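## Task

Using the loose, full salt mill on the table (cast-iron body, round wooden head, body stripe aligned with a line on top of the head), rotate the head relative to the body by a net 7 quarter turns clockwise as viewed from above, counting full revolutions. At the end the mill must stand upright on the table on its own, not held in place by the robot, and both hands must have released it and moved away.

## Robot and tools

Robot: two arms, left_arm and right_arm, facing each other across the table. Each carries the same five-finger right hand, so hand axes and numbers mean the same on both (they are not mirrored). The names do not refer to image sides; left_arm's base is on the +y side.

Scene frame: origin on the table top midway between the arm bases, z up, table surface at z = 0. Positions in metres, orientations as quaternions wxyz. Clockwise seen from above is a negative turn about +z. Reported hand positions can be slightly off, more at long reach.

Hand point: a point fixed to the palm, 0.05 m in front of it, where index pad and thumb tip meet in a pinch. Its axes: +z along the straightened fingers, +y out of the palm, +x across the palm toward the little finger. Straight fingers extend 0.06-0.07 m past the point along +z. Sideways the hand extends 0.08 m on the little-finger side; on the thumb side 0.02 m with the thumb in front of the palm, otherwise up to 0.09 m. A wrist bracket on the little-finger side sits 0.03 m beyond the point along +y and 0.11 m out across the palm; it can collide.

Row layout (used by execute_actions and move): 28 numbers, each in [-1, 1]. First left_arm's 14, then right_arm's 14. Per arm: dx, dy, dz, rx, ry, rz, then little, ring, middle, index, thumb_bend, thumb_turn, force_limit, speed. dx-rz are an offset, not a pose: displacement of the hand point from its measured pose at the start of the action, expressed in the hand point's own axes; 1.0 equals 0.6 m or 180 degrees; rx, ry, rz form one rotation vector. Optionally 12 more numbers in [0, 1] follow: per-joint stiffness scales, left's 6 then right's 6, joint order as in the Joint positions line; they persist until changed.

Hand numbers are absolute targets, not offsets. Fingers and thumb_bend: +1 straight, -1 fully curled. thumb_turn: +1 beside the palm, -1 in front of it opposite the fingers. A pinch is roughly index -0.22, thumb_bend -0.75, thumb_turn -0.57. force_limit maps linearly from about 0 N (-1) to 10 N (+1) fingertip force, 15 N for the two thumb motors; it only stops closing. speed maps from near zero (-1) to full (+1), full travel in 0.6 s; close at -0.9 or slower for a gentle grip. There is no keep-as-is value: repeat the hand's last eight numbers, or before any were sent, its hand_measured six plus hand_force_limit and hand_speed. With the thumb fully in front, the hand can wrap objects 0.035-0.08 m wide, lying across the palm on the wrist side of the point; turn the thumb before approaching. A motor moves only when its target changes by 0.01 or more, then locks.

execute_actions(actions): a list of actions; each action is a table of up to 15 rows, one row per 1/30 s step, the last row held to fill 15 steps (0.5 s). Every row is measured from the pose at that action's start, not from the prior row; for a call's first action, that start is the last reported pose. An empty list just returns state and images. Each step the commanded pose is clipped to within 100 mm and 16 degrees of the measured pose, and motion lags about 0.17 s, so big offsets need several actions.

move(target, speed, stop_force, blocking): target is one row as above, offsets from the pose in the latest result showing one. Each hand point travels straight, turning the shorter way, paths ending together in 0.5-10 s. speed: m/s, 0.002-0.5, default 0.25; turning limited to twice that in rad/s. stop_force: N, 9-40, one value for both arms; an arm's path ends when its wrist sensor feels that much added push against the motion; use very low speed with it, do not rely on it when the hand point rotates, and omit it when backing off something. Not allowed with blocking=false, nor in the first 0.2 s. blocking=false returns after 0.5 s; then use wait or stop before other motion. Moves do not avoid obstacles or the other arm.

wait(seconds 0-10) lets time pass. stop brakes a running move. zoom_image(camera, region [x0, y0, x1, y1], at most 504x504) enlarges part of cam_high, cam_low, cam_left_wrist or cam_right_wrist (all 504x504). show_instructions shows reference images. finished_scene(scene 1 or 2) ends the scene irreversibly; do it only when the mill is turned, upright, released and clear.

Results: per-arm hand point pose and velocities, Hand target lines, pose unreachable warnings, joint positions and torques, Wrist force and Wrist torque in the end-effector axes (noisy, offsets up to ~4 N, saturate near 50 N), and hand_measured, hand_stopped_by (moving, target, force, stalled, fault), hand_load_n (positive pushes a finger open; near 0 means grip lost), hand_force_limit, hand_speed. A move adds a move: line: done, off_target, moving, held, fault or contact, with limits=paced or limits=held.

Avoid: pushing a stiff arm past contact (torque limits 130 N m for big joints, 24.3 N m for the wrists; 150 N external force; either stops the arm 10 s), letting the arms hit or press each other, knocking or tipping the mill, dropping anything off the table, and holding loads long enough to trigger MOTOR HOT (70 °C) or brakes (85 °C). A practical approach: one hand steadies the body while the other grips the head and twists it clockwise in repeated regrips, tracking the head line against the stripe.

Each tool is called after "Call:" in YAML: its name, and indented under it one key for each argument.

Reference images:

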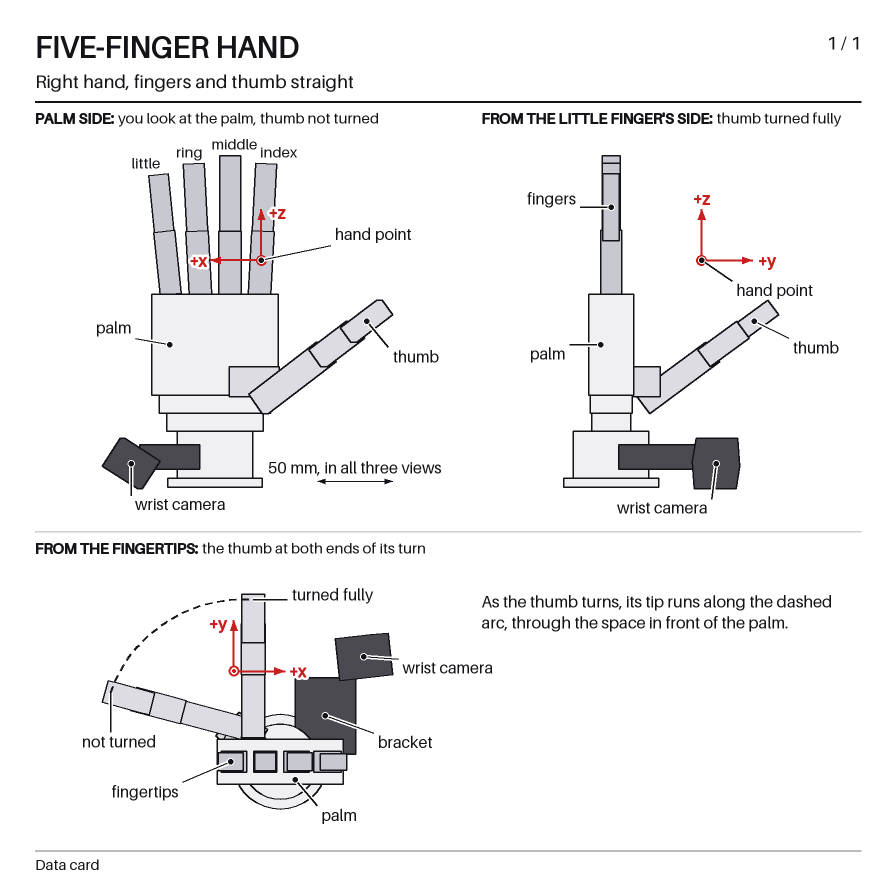

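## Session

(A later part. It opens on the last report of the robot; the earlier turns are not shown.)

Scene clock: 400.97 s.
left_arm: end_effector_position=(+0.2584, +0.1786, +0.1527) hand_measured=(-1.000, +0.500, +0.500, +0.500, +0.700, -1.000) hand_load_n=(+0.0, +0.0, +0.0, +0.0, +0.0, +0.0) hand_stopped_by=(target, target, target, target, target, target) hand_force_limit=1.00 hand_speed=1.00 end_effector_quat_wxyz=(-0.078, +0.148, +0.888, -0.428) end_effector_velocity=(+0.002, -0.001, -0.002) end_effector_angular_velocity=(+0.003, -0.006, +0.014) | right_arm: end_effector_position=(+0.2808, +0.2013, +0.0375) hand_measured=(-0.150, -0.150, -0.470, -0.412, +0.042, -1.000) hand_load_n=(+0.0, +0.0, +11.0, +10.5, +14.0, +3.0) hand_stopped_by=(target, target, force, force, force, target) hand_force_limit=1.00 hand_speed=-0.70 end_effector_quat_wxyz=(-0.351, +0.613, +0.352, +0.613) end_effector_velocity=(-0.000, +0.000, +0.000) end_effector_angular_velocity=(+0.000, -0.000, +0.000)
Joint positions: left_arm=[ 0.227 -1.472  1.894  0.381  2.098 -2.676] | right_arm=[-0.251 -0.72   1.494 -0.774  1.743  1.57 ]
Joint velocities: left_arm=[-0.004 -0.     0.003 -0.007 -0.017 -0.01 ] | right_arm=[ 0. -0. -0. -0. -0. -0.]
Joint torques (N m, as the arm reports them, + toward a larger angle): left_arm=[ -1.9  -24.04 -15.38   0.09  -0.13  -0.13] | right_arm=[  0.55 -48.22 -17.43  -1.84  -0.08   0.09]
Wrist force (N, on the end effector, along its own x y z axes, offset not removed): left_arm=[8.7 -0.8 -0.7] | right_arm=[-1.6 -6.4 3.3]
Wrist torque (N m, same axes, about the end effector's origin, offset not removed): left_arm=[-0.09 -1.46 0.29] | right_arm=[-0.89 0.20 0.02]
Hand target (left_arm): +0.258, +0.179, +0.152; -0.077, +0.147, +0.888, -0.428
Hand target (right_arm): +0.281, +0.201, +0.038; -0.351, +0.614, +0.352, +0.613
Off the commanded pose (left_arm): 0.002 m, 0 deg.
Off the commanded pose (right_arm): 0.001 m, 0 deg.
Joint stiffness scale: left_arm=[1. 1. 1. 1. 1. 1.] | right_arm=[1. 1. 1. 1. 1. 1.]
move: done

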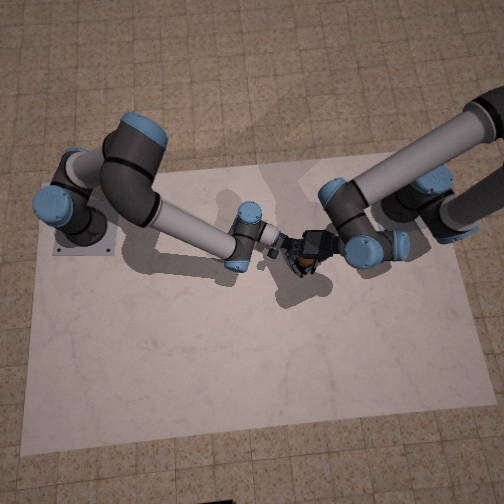

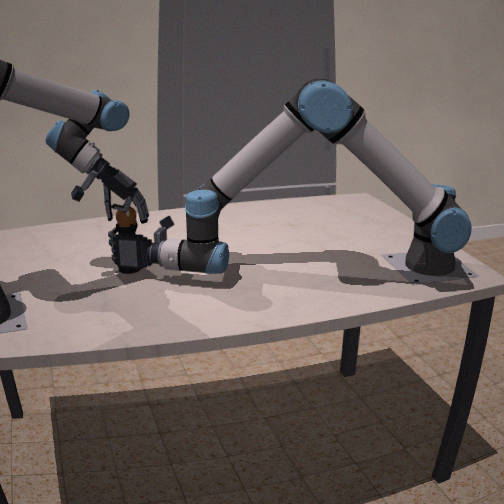

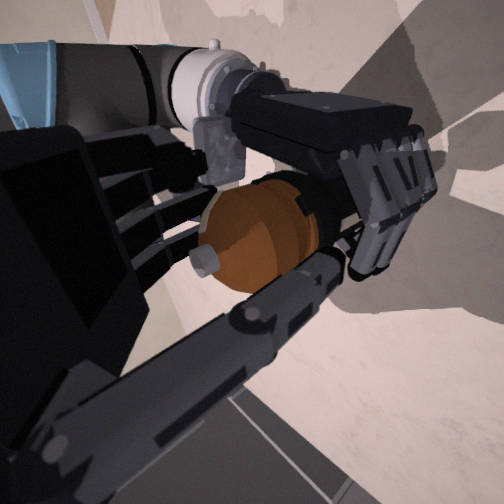

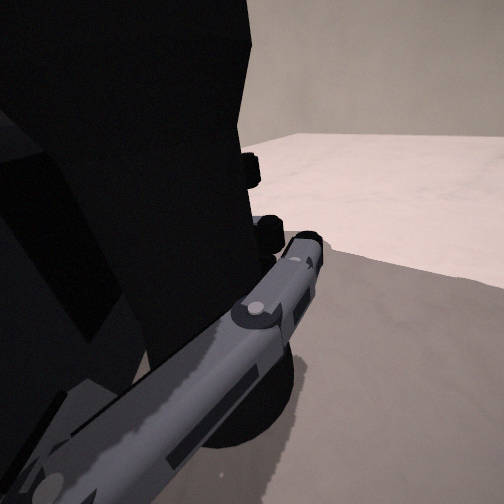

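Call:
move:
  target: [0.0193,0.0115,-0.0105,0,-0.347,-0.277,-1,0.5,0.5,0.5,0.7,-1,1,1,0,0,0,0,0,0,-0.15,-0.15,-0.9,-0.9,-0.9,-1,1,-0.7]
  speed: 0.4

Call:
move:
  target: [0,0,0,0,0,0,-1,-0.6,-0.6,-0.6,-0.6,-1,-0.5,-0.6,0,0,0,0,0,0,-0.15,-0.15,-0.9,-0.9,-0.9,-1,1,-0.7]

Call:
move:
  target: [0.001,-0.005,0.008,0,0.13,0.104,-1,-0.6,-0.8,-0.8,-0.8,-1,1,1,0,0,0,0,0,0,-0.15,-0.15,-0.9,-0.9,-0.9,-1,1,-0.7]
  speed: 0.15

Call:
zoom_image:
  camera: "cam_left_wrist"
  region: [170,130,390,320]

Call:
zoom_image:
  camera: "cam_low"
  region: [95,185,160,250]

Scene clock: 421.60 s.
left_arm: end_effector_position=(+0.2502, +0.1920, +0.1514) hand_measured=(-1.000, +0.500, +0.500, +0.500, +0.700, -1.000) hand_load_n=(+0.0, +0.0, +0.0, +0.0, +0.0, +0.0) hand_stopped_by=(target, target, target, target, target, target) hand_force_limit=1.00 hand_speed=1.00 end_effector_quat_wxyz=(-0.214, +0.457, -0.780, +0.372) end_effector_velocity=(-0.000, +0.002, +0.001) end_effector_angular_velocity=(+0.006, +0.002, +0.016) | right_arm: end_effector_position=(+0.2808, +0.2013, +0.0375) hand_measured=(-0.150, -0.150, -0.470, -0.412, +0.042, -1.000) hand_load_n=(+0.0, +0.0, +11.0, +10.5, +14.0, +3.0) hand_stopped_by=(target, target, force, force, force, target) hand_force_limit=1.00 hand_speed=-0.70 end_effector_quat_wxyz=(-0.351, +0.613, +0.352, +0.613) end_effector_velocity=(-0.000, -0.000, -0.000) end_effector_angular_velocity=(-0.000, +0.000, +0.000)
Joint positions: left_arm=[-0.352 -1.367  1.871  0.727  0.735 -4.274] | right_arm=[-0.251 -0.72   1.494 -0.774  1.743  1.57 ]
Joint velocities: left_arm=[-0.001  0.005 -0.004  0.022 -0.002 -0.024] | right_arm=[ 0.  0.  0.  0. -0.  0.]
Joint torques (N m, as the arm reports them, + toward a larger angle): left_arm=[ -0.91 -22.99 -18.66   2.07  -1.56  -0.25] | right_arm=[  0.86 -48.65 -16.36  -1.78  -0.19   0.05]
Wrist force (N, on the end effector, along its own x y z axes, offset not removed): left_arm=[3.3 -1.5 0.0] | right_arm=[-0.7 -4.4 -0.3]
Wrist torque (N m, same axes, about the end effector's origin, offset not removed): left_arm=[-0.02 -0.78 -0.05] | right_arm=[-0.57 0.04 0.06]
Hand target (left_arm): +0.250, +0.191, +0.152; +0.215, -0.457, +0.779, -0.371
Hand target (right_arm): +0.281, +0.201, +0.037; -0.351, +0.613, +0.352, +0.613
Off the commanded pose (left_arm): 0.001 m, 0 deg.
Off the commanded pose (right_arm): 0.000 m, 0 deg.
Joint stiffness scale: left_arm=[1. 1. 1. 1. 1. 1.] | right_arm=[1. 1. 1. 1. 1. 1.]
move: done

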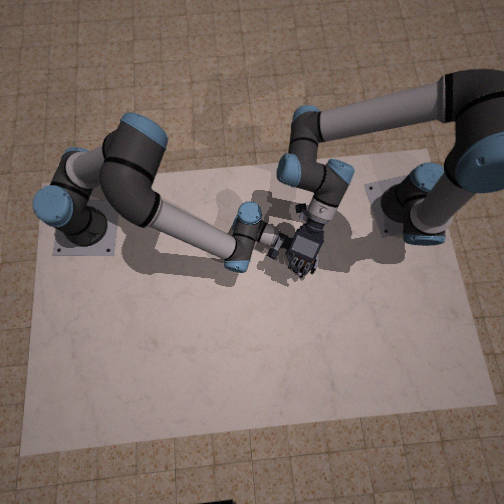

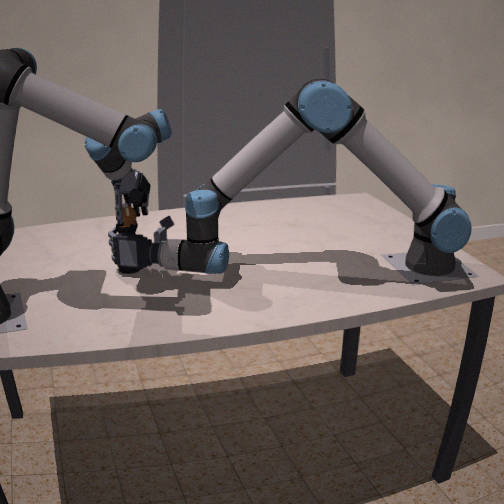

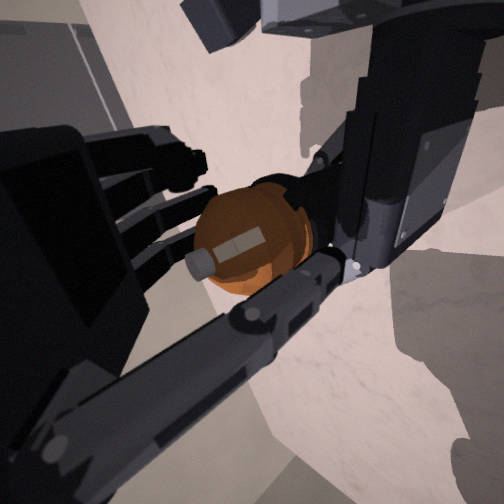

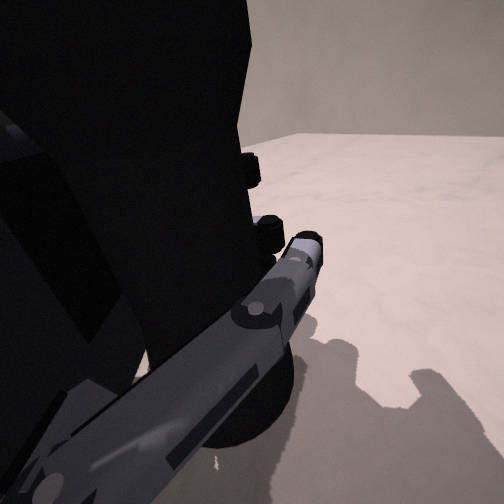

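Scene clock: 422.83 s.
left_arm: end_effector_position=(+0.2504, +0.1919, +0.1514) hand_measured=(-1.000, -0.052, +0.236, +0.214, +0.302, -1.000) hand_load_n=(+0.0, +2.5, +0.0, +2.5, +4.0, +0.5) hand_stopped_by=(target, force, force, force, force, target) hand_force_limit=-0.50 hand_speed=-0.60 end_effector_quat_wxyz=(-0.214, +0.457, -0.779, +0.372) end_effector_velocity=(-0.001, -0.000, +0.000) end_effector_angular_velocity=(-0.002, +0.001, -0.001) | right_arm: end_effector_position=(+0.2795, +0.2018, +0.0375) hand_measured=(-0.150, -0.150, -0.470, -0.412, +0.042, -1.000) hand_load_n=(+0.0, +0.0, +11.0, +10.5, +14.0, +2.0) hand_stopped_by=(target, target, force, force, force, target) hand_force_limit=1.00 hand_speed=-0.70 end_effector_quat_wxyz=(-0.352, +0.613, +0.353, +0.613) end_effector_velocity=(-0.000, +0.000, +0.000) end_effector_angular_velocity=(+0.000, -0.000, +0.000)
Joint positions: left_arm=[-0.351 -1.367  1.871  0.727  0.734 -4.275] | right_arm=[-0.25  -0.72   1.494 -0.774  1.743  1.57 ]
Joint velocities: left_arm=[-0.001 -0.001  0.    -0.001  0.    -0.001] | right_arm=[ 0. -0. -0.  0. -0.  0.]
Joint torques (N m, as the arm reports them, + toward a larger angle): left_arm=[ -0.44 -25.04 -16.25   2.02  -1.01   0.06] | right_arm=[ -0.47 -48.27 -17.31  -1.67   0.1    0.14]
Wrist force (N, on the end effector, along its own x y z axes, offset not removed): left_arm=[3.8 0.4 6.9] | right_arm=[-0.8 -5.7 1.4]
Wrist torque (N m, same axes, about the end effector's origin, offset not removed): left_arm=[0.03 -0.65 0.19] | right_arm=[-0.63 -0.20 -0.03]
Hand target (left_arm): +0.250, +0.192, +0.151; +0.214, -0.457, +0.780, -0.372
Hand target (right_arm): +0.281, +0.201, +0.037; -0.351, +0.613, +0.352, +0.613
Off the commanded pose (left_arm): 0.000 m, 0 deg.
Off the commanded pose (right_arm): 0.001 m, 0 deg.
Joint stiffness scale: left_arm=[1. 1. 1. 1. 1. 1.] | right_arm=[1. 1. 1. 1. 1. 1.]
move: done

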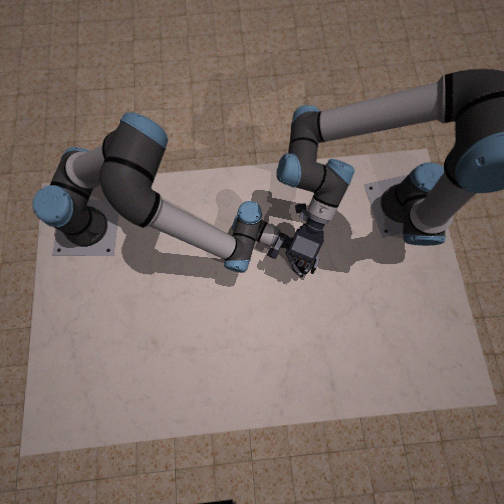

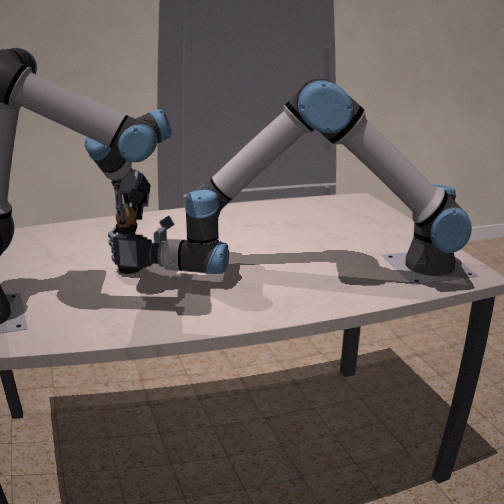

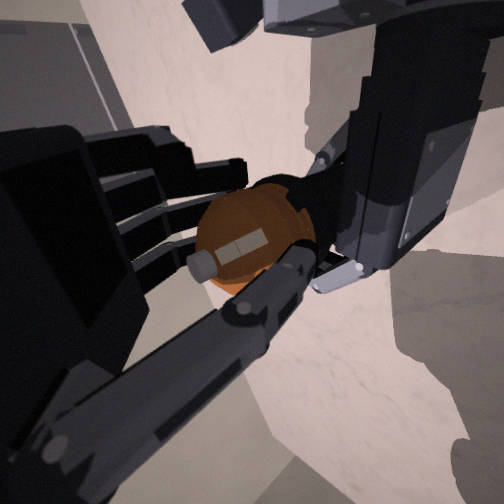

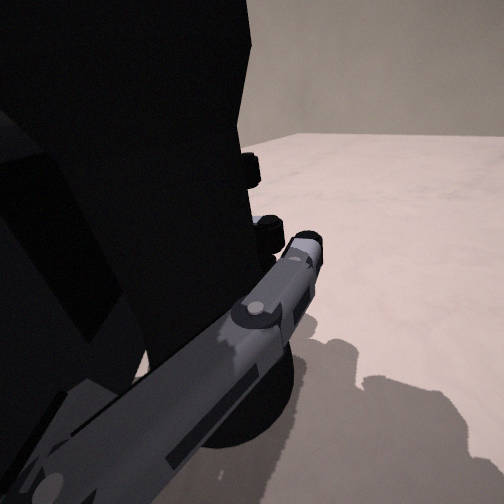

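Scene clock: 425.10 s.
left_arm: end_effector_position=(+0.2549, +0.1867, +0.1526) hand_measured=(-1.000, -0.052, +0.182, +0.178, +0.280, -1.000) hand_load_n=(+0.0, +0.5, +10.0, +8.5, +20.5, -9.0) hand_stopped_by=(target, force, force, force, force, target) hand_force_limit=1.00 hand_speed=1.00 end_effector_quat_wxyz=(-0.110, +0.242, -0.868, +0.419) end_effector_velocity=(-0.000, -0.001, +0.001) end_effector_angular_velocity=(+0.000, +0.001, -0.017) | right_arm: end_effector_position=(+0.2787, +0.2021, +0.0375) hand_measured=(-0.150, -0.150, -0.470, -0.412, +0.042, -1.000) hand_load_n=(+0.0, +0.0, +10.5, +10.5, +13.5, +2.5) hand_stopped_by=(target, target, force, force, force, target) hand_force_limit=1.00 hand_speed=-0.70 end_effector_quat_wxyz=(-0.352, +0.613, +0.353, +0.613) end_effector_velocity=(-0.000, +0.000, -0.000) end_effector_angular_velocity=(-0.000, +0.000, -0.000)
Joint positions: left_arm=[-0.226 -1.589  2.01   0.36   1.094 -3.584] | right_arm=[-0.249 -0.72   1.494 -0.774  1.743  1.57 ]
Joint velocities: left_arm=[ 0.007 -0.004  0.    -0.005  0.018  0.018] | right_arm=[ 0.  0. -0.  0.  0. -0.]
Joint torques (N m, as the arm reports them, + toward a larger angle): left_arm=[  2.72 -17.31 -14.58   0.15   0.06   0.39] | right_arm=[ -0.4  -47.91 -17.1   -1.85  -0.26  -0.03]
Wrist force (N, on the end effector, along its own x y z axes, offset not removed): left_arm=[1.6 -3.4 -2.6] | right_arm=[1.0 -2.3 -3.4]
Wrist torque (N m, same axes, about the end effector's origin, offset not removed): left_arm=[-0.10 -0.93 -0.43] | right_arm=[-0.51 0.13 0.41]
Hand target (left_arm): +0.255, +0.189, +0.151; +0.110, -0.241, +0.870, -0.417
Hand target (right_arm): +0.279, +0.202, +0.037; -0.352, +0.613, +0.353, +0.613
Off the commanded pose (left_arm): 0.003 m, 0 deg.
Off the commanded pose (right_arm): 0.001 m, 0 deg.
Joint stiffness scale: left_arm=[1. 1. 1. 1. 1. 1.] | right_arm=[1. 1. 1. 1. 1. 1.]
move: done

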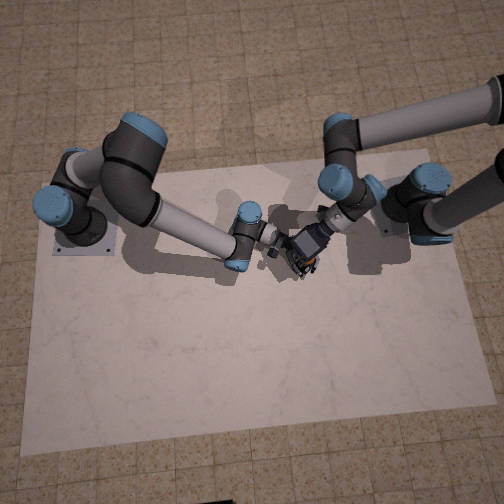

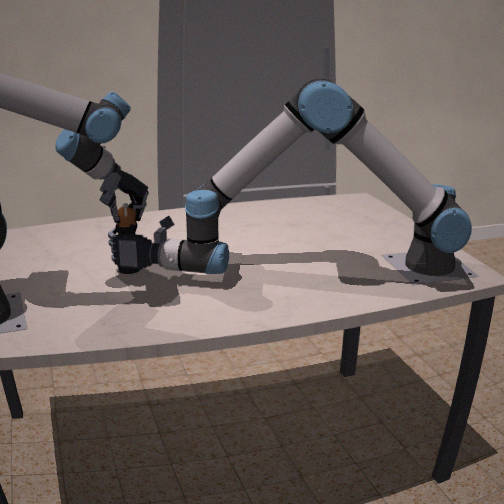

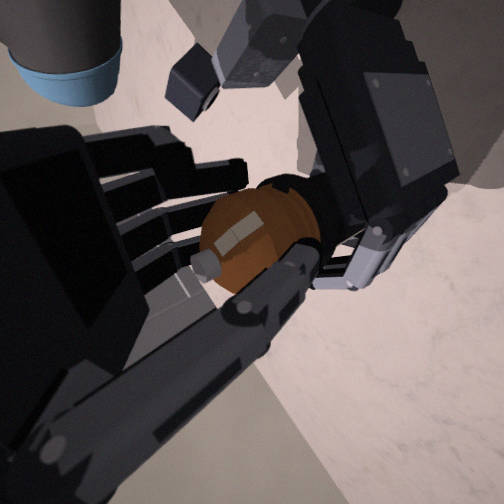

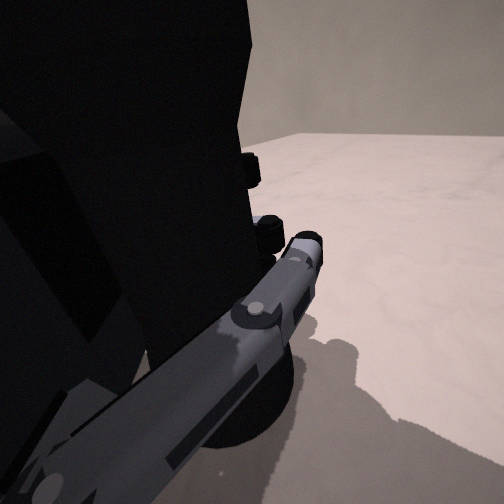

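Region (170, 130, 390, 320) of cam_left_wrist's 504x504 image, scaled by 2.291, with more detail than that image has; it fills the top 435 rows of this view, and the rest is white.

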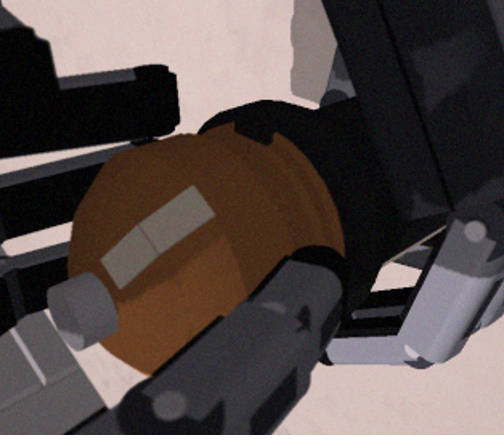

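Region (95, 185, 160, 250) of cam_low's 504x504 image, scaled by 7.754, with more detail than that image has.

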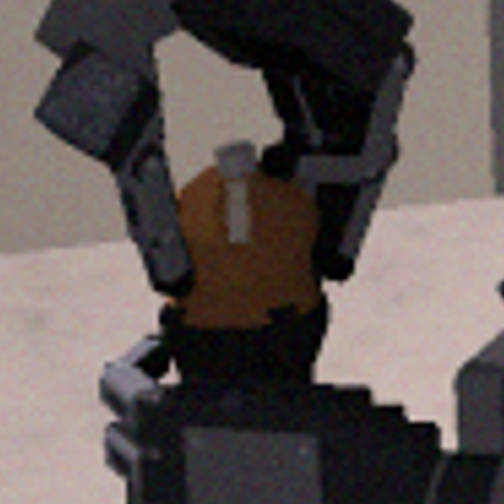

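Call:
move:
  target: [0,-0.002,0.004,0,0.065,0.052,-1,-0.6,-0.7,-0.7,-0.7,-1,1,1,0,0,0,0,0,0,-0.15,-0.15,-0.9,-0.9,-0.9,-1,1,-0.7]
  speed: 0.15

Call:
move:
  target: [0,-0.13,-0.15,0,0,0,-1,0.6,0.6,0.6,0.8,-1,1,1,0,0,0,0,0,0,1,1,1,1,1,-1,1,0]
  speed: 0.1

Call:
zoom_image:
  camera: "cam_left_wrist"
  region: [220,100,460,320]

Call:
zoom_image:
  camera: "cam_low"
  region: [95,185,160,250]

Scene clock: 436.60 s.
left_arm: end_effector_position=(+0.2558, +0.1839, +0.1520) hand_measured=(-1.000, -0.052, +0.182, +0.168, +0.280, -1.000) hand_load_n=(+0.0, +0.0, +6.0, +14.0, +20.0, -9.0) hand_stopped_by=(target, force, force, force, force, target) hand_force_limit=1.00 hand_speed=1.00 end_effector_quat_wxyz=(-0.055, +0.128, -0.892, +0.431) end_effector_velocity=(-0.000, -0.000, -0.000) end_effector_angular_velocity=(-0.001, +0.000, -0.013) | right_arm: end_effector_position=(+0.2799, +0.2016, +0.0375) hand_measured=(-0.150, -0.150, -0.470, -0.412, +0.042, -1.000) hand_load_n=(+0.0, +0.0, +11.5, +10.0, +13.5, +1.5) hand_stopped_by=(target, target, force, force, force, target) hand_force_limit=1.00 hand_speed=-0.70 end_effector_quat_wxyz=(-0.352, +0.613, +0.353, +0.613) end_effector_velocity=(+0.000, -0.000, +0.000) end_effector_angular_velocity=(-0.000, +0.000, -0.000)
Joint positions: left_arm=[-0.101 -1.624  2.029  0.282  1.381 -3.311] | right_arm=[-0.25  -0.72   1.494 -0.774  1.743  1.57 ]
Joint velocities: left_arm=[ 0.007  0.    -0.    -0.003  0.015  0.012] | right_arm=[-0. -0.  0. -0. -0.  0.]
Joint torques (N m, as the arm reports them, + toward a larger angle): left_arm=[  0.9  -16.21 -17.45  -0.15  -0.1    0.54] | right_arm=[  1.76 -48.22 -16.73  -1.68  -0.71   0.03]
Wrist force (N, on the end effector, along its own x y z axes, offset not removed): left_arm=[8.1 -2.3 -3.1] | right_arm=[-0.5 0.8 -5.1]
Wrist torque (N m, same axes, about the end effector's origin, offset not removed): left_arm=[0.17 -1.46 0.17] | right_arm=[0.33 0.21 0.49]
Hand target (left_arm): +0.256, +0.184, +0.152; +0.055, -0.127, +0.892, -0.431
Hand target (right_arm): +0.279, +0.202, +0.037; -0.352, +0.613, +0.353, +0.613
Off the commanded pose (left_arm): 0.001 m, 0 deg.
Off the commanded pose (right_arm): 0.001 m, 0 deg.
Joint stiffness scale: left_arm=[1. 1. 1. 1. 1. 1.] | right_arm=[1. 1. 1. 1. 1. 1.]
move: done

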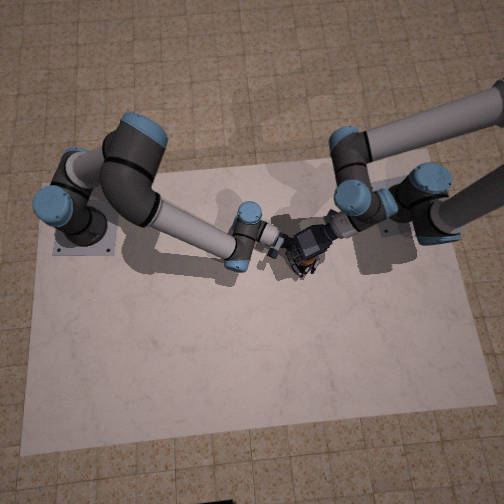

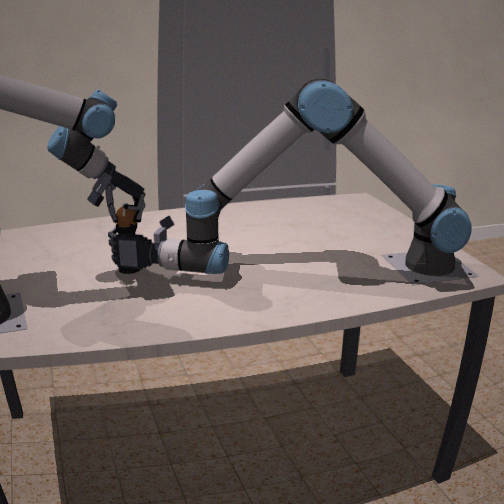

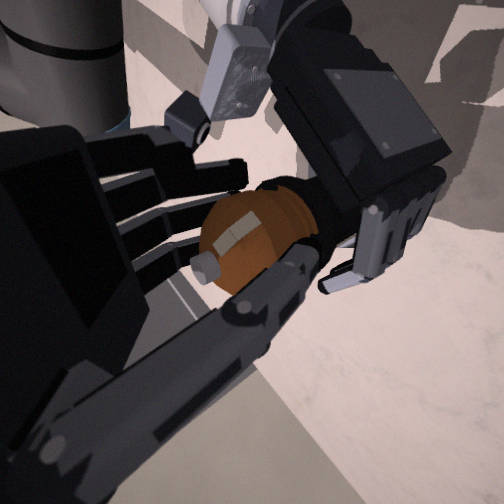

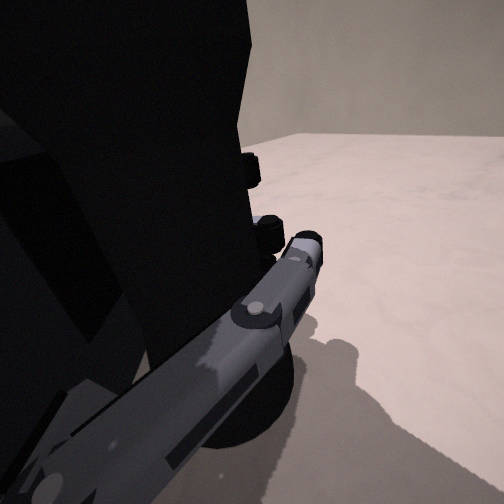

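Scene clock: 438.27 s.
left_arm: end_effector_position=(+0.2518, +0.2059, +0.2669) hand_measured=(-1.000, +0.600, +0.600, +0.600, +0.800, -1.000) hand_load_n=(+0.0, +0.0, +0.0, +0.0, +0.0, +0.0) hand_stopped_by=(target, target, target, target, target, target) hand_force_limit=1.00 hand_speed=1.00 end_effector_quat_wxyz=(-0.055, +0.128, -0.892, +0.429) end_effector_velocity=(-0.001, +0.003, +0.001) end_effector_angular_velocity=(+0.011, +0.000, -0.000) | right_arm: end_effector_position=(+0.2802, +0.2015, +0.0375) hand_measured=(+1.000, +1.000, +1.000, +1.000, +1.000, -1.000) hand_load_n=(+0.0, +0.0, +0.0, +0.0, +0.0, +0.0) hand_stopped_by=(target, target, target, target, target, target) hand_force_limit=1.00 hand_speed=0.00 end_effector_quat_wxyz=(-0.352, +0.613, +0.353, +0.613) end_effector_velocity=(+0.000, -0.000, -0.000) end_effector_angular_velocity=(-0.000, +0.000, -0.000)
Joint positions: left_arm=[-0.115 -1.75   1.835  0.607  1.37  -3.32 ] | right_arm=[-0.25  -0.72   1.494 -0.774  1.744  1.57 ]
Joint velocities: left_arm=[-0.002 -0.002 -0.003  0.016 -0.001 -0.001] | right_arm=[-0.     0.001 -0.    -0.     0.     0.   ]
Joint torques (N m, as the arm reports them, + toward a larger angle): left_arm=[ -0.76 -12.67 -22.72   0.69  -0.93  -0.4 ] | right_arm=[  0.71 -48.45 -17.92  -1.74  -0.45  -0.02]
Wrist force (N, on the end effector, along its own x y z axes, offset not removed): left_arm=[1.8 -2.8 -0.2] | right_arm=[1.9 -4.7 -6.8]
Wrist torque (N m, same axes, about the end effector's origin, offset not removed): left_arm=[-0.14 -0.59 0.05] | right_arm=[0.27 0.00 0.26]
Hand target (left_arm): +0.251, +0.205, +0.269; +0.055, -0.128, +0.892, -0.431
Hand target (right_arm): +0.280, +0.202, +0.037; -0.352, +0.613, +0.353, +0.613
Off the commanded pose (left_arm): 0.002 m, 0 deg.
Off the commanded pose (right_arm): 0.000 m, 0 deg.
Joint stiffness scale: left_arm=[1. 1. 1. 1. 1. 1.] | right_arm=[1. 1. 1. 1. 1. 1.]
move: done

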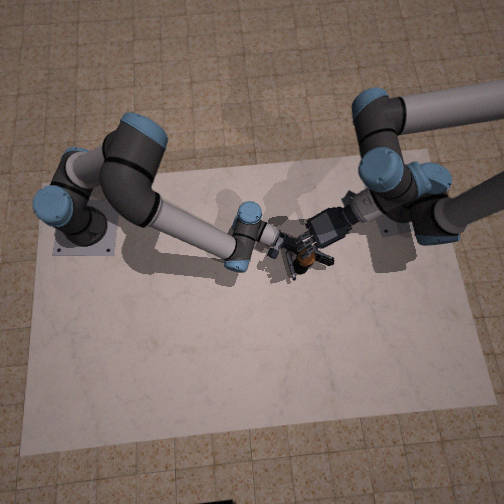

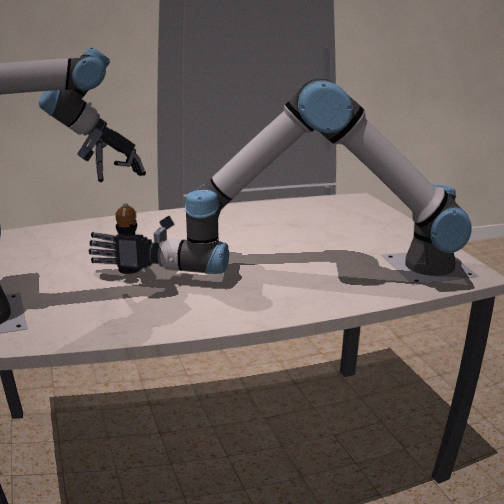

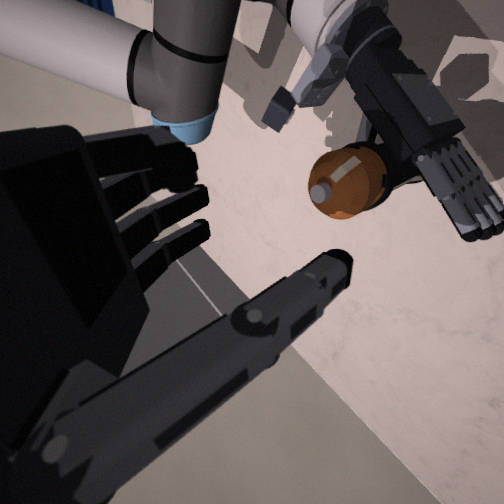

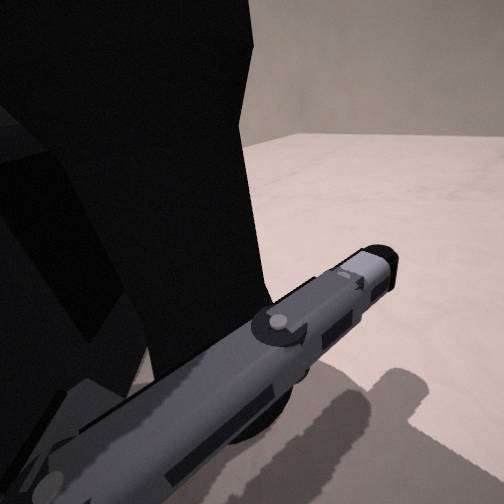

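Region (220, 100, 460, 320) of cam_left_wrist's 504x504 image, scaled by 2.100, with more detail than that image has; it fills the top 462 rows of this view, and the rest is white.

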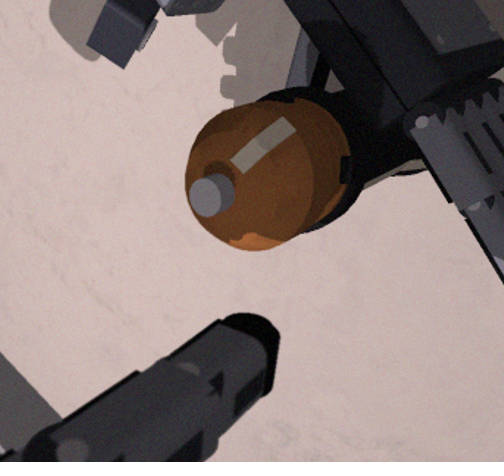

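Region (95, 185, 160, 250) of cam_low's 504x504 image, scaled by 7.754, with more detail than that image has.

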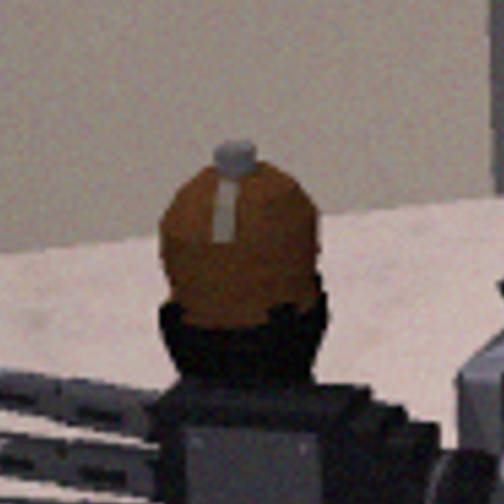

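Good.

Call:
move:
  target: [0,-0.1,-0.1,0,0,0,-1,0.6,0.6,0.6,0.8,-1,1,1,0.02,-0.08,-0.35,0,0,0,1,1,1,1,1,-1,1,0]
  speed: 0.15

Call:
finished_scene:
  scene: 1

Scene clock: 456.83 s.
left_arm: end_effector_position=(+0.2507, +0.2156, +0.3491) hand_measured=(-1.000, +0.600, +0.600, +0.600, +0.800, -1.000) hand_load_n=(+0.0, +0.0, +0.0, +0.0, +0.0, +0.0) hand_stopped_by=(target, target, target, target, target, target) hand_force_limit=1.00 hand_speed=1.00 end_effector_quat_wxyz=(-0.055, +0.128, -0.893, +0.427) end_effector_velocity=(-0.000, +0.001, +0.000) end_effector_angular_velocity=(+0.003, +0.001, +0.001) | right_arm: end_effector_position=(+0.1341, +0.0464, +0.0500) hand_measured=(+1.000, +1.000, +1.000, +1.000, +1.000, -1.000) hand_load_n=(+0.0, +0.0, +0.0, +0.0, +0.0, +0.0) hand_stopped_by=(target, target, target, target, target, target) hand_force_limit=1.00 hand_speed=0.00 end_effector_quat_wxyz=(-0.352, +0.613, +0.352, +0.613) end_effector_velocity=(+0.001, -0.003, +0.000) end_effector_angular_velocity=(+0.003, -0.000, -0.007)
Joint positions: left_arm=[-0.119 -1.767  1.638  0.826  1.366 -3.323] | right_arm=[-0.053 -0.983  2.012 -1.028  1.941  1.57 ]
Joint velocities: left_arm=[-0.     0.001 -0.002  0.004 -0.    -0.001] | right_arm=[ 0.    -0.002  0.005 -0.006  0.008  0.   ]
Joint torques (N m, as the arm reports them, + toward a larger angle): left_arm=[ -1.89 -12.28 -21.74   0.94  -0.79  -0.24] | right_arm=[  2.54 -37.57  -7.96  -1.68   0.05   0.17]
Wrist force (N, on the end effector, along its own x y z axes, offset not removed): left_arm=[2.8 -2.9 -2.3] | right_arm=[-0.1 -0.2 -4.4]
Wrist torque (N m, same axes, about the end effector's origin, offset not removed): left_arm=[-0.05 -0.60 0.20] | right_arm=[0.64 0.20 0.20]
Hand target (left_arm): +0.250, +0.215, +0.351; +0.055, -0.128, +0.892, -0.429
Hand target (right_arm): +0.133, +0.044, +0.050; -0.352, +0.613, +0.353, +0.613
Off the commanded pose (left_arm): 0.002 m, 0 deg.
Off the commanded pose (right_arm): 0.002 m, 0 deg.
Joint stiffness scale: left_arm=[1. 1. 1. 1. 1. 1.] | right_arm=[1. 1. 1. 1. 1. 1.]
move: done

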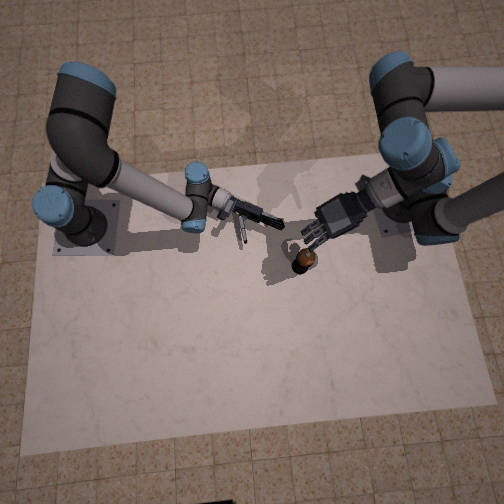

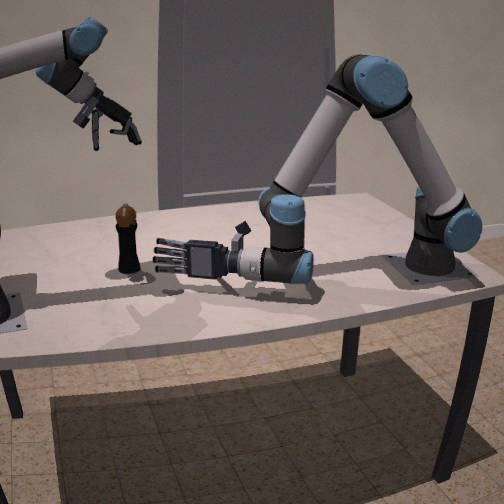

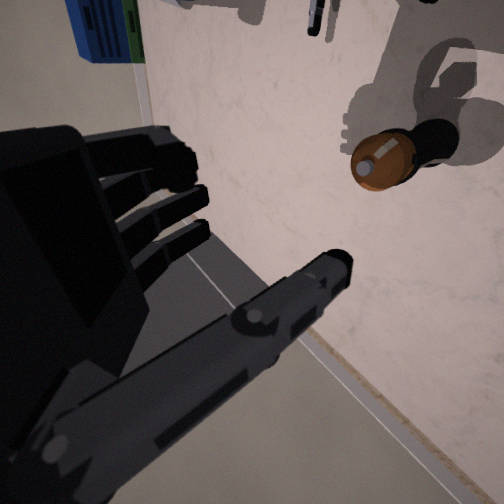

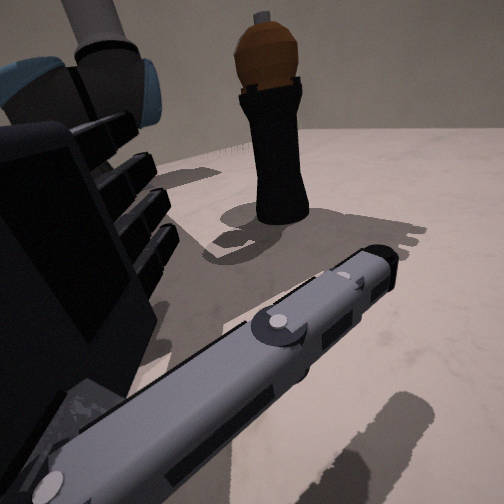

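The scene is finished: the task was done.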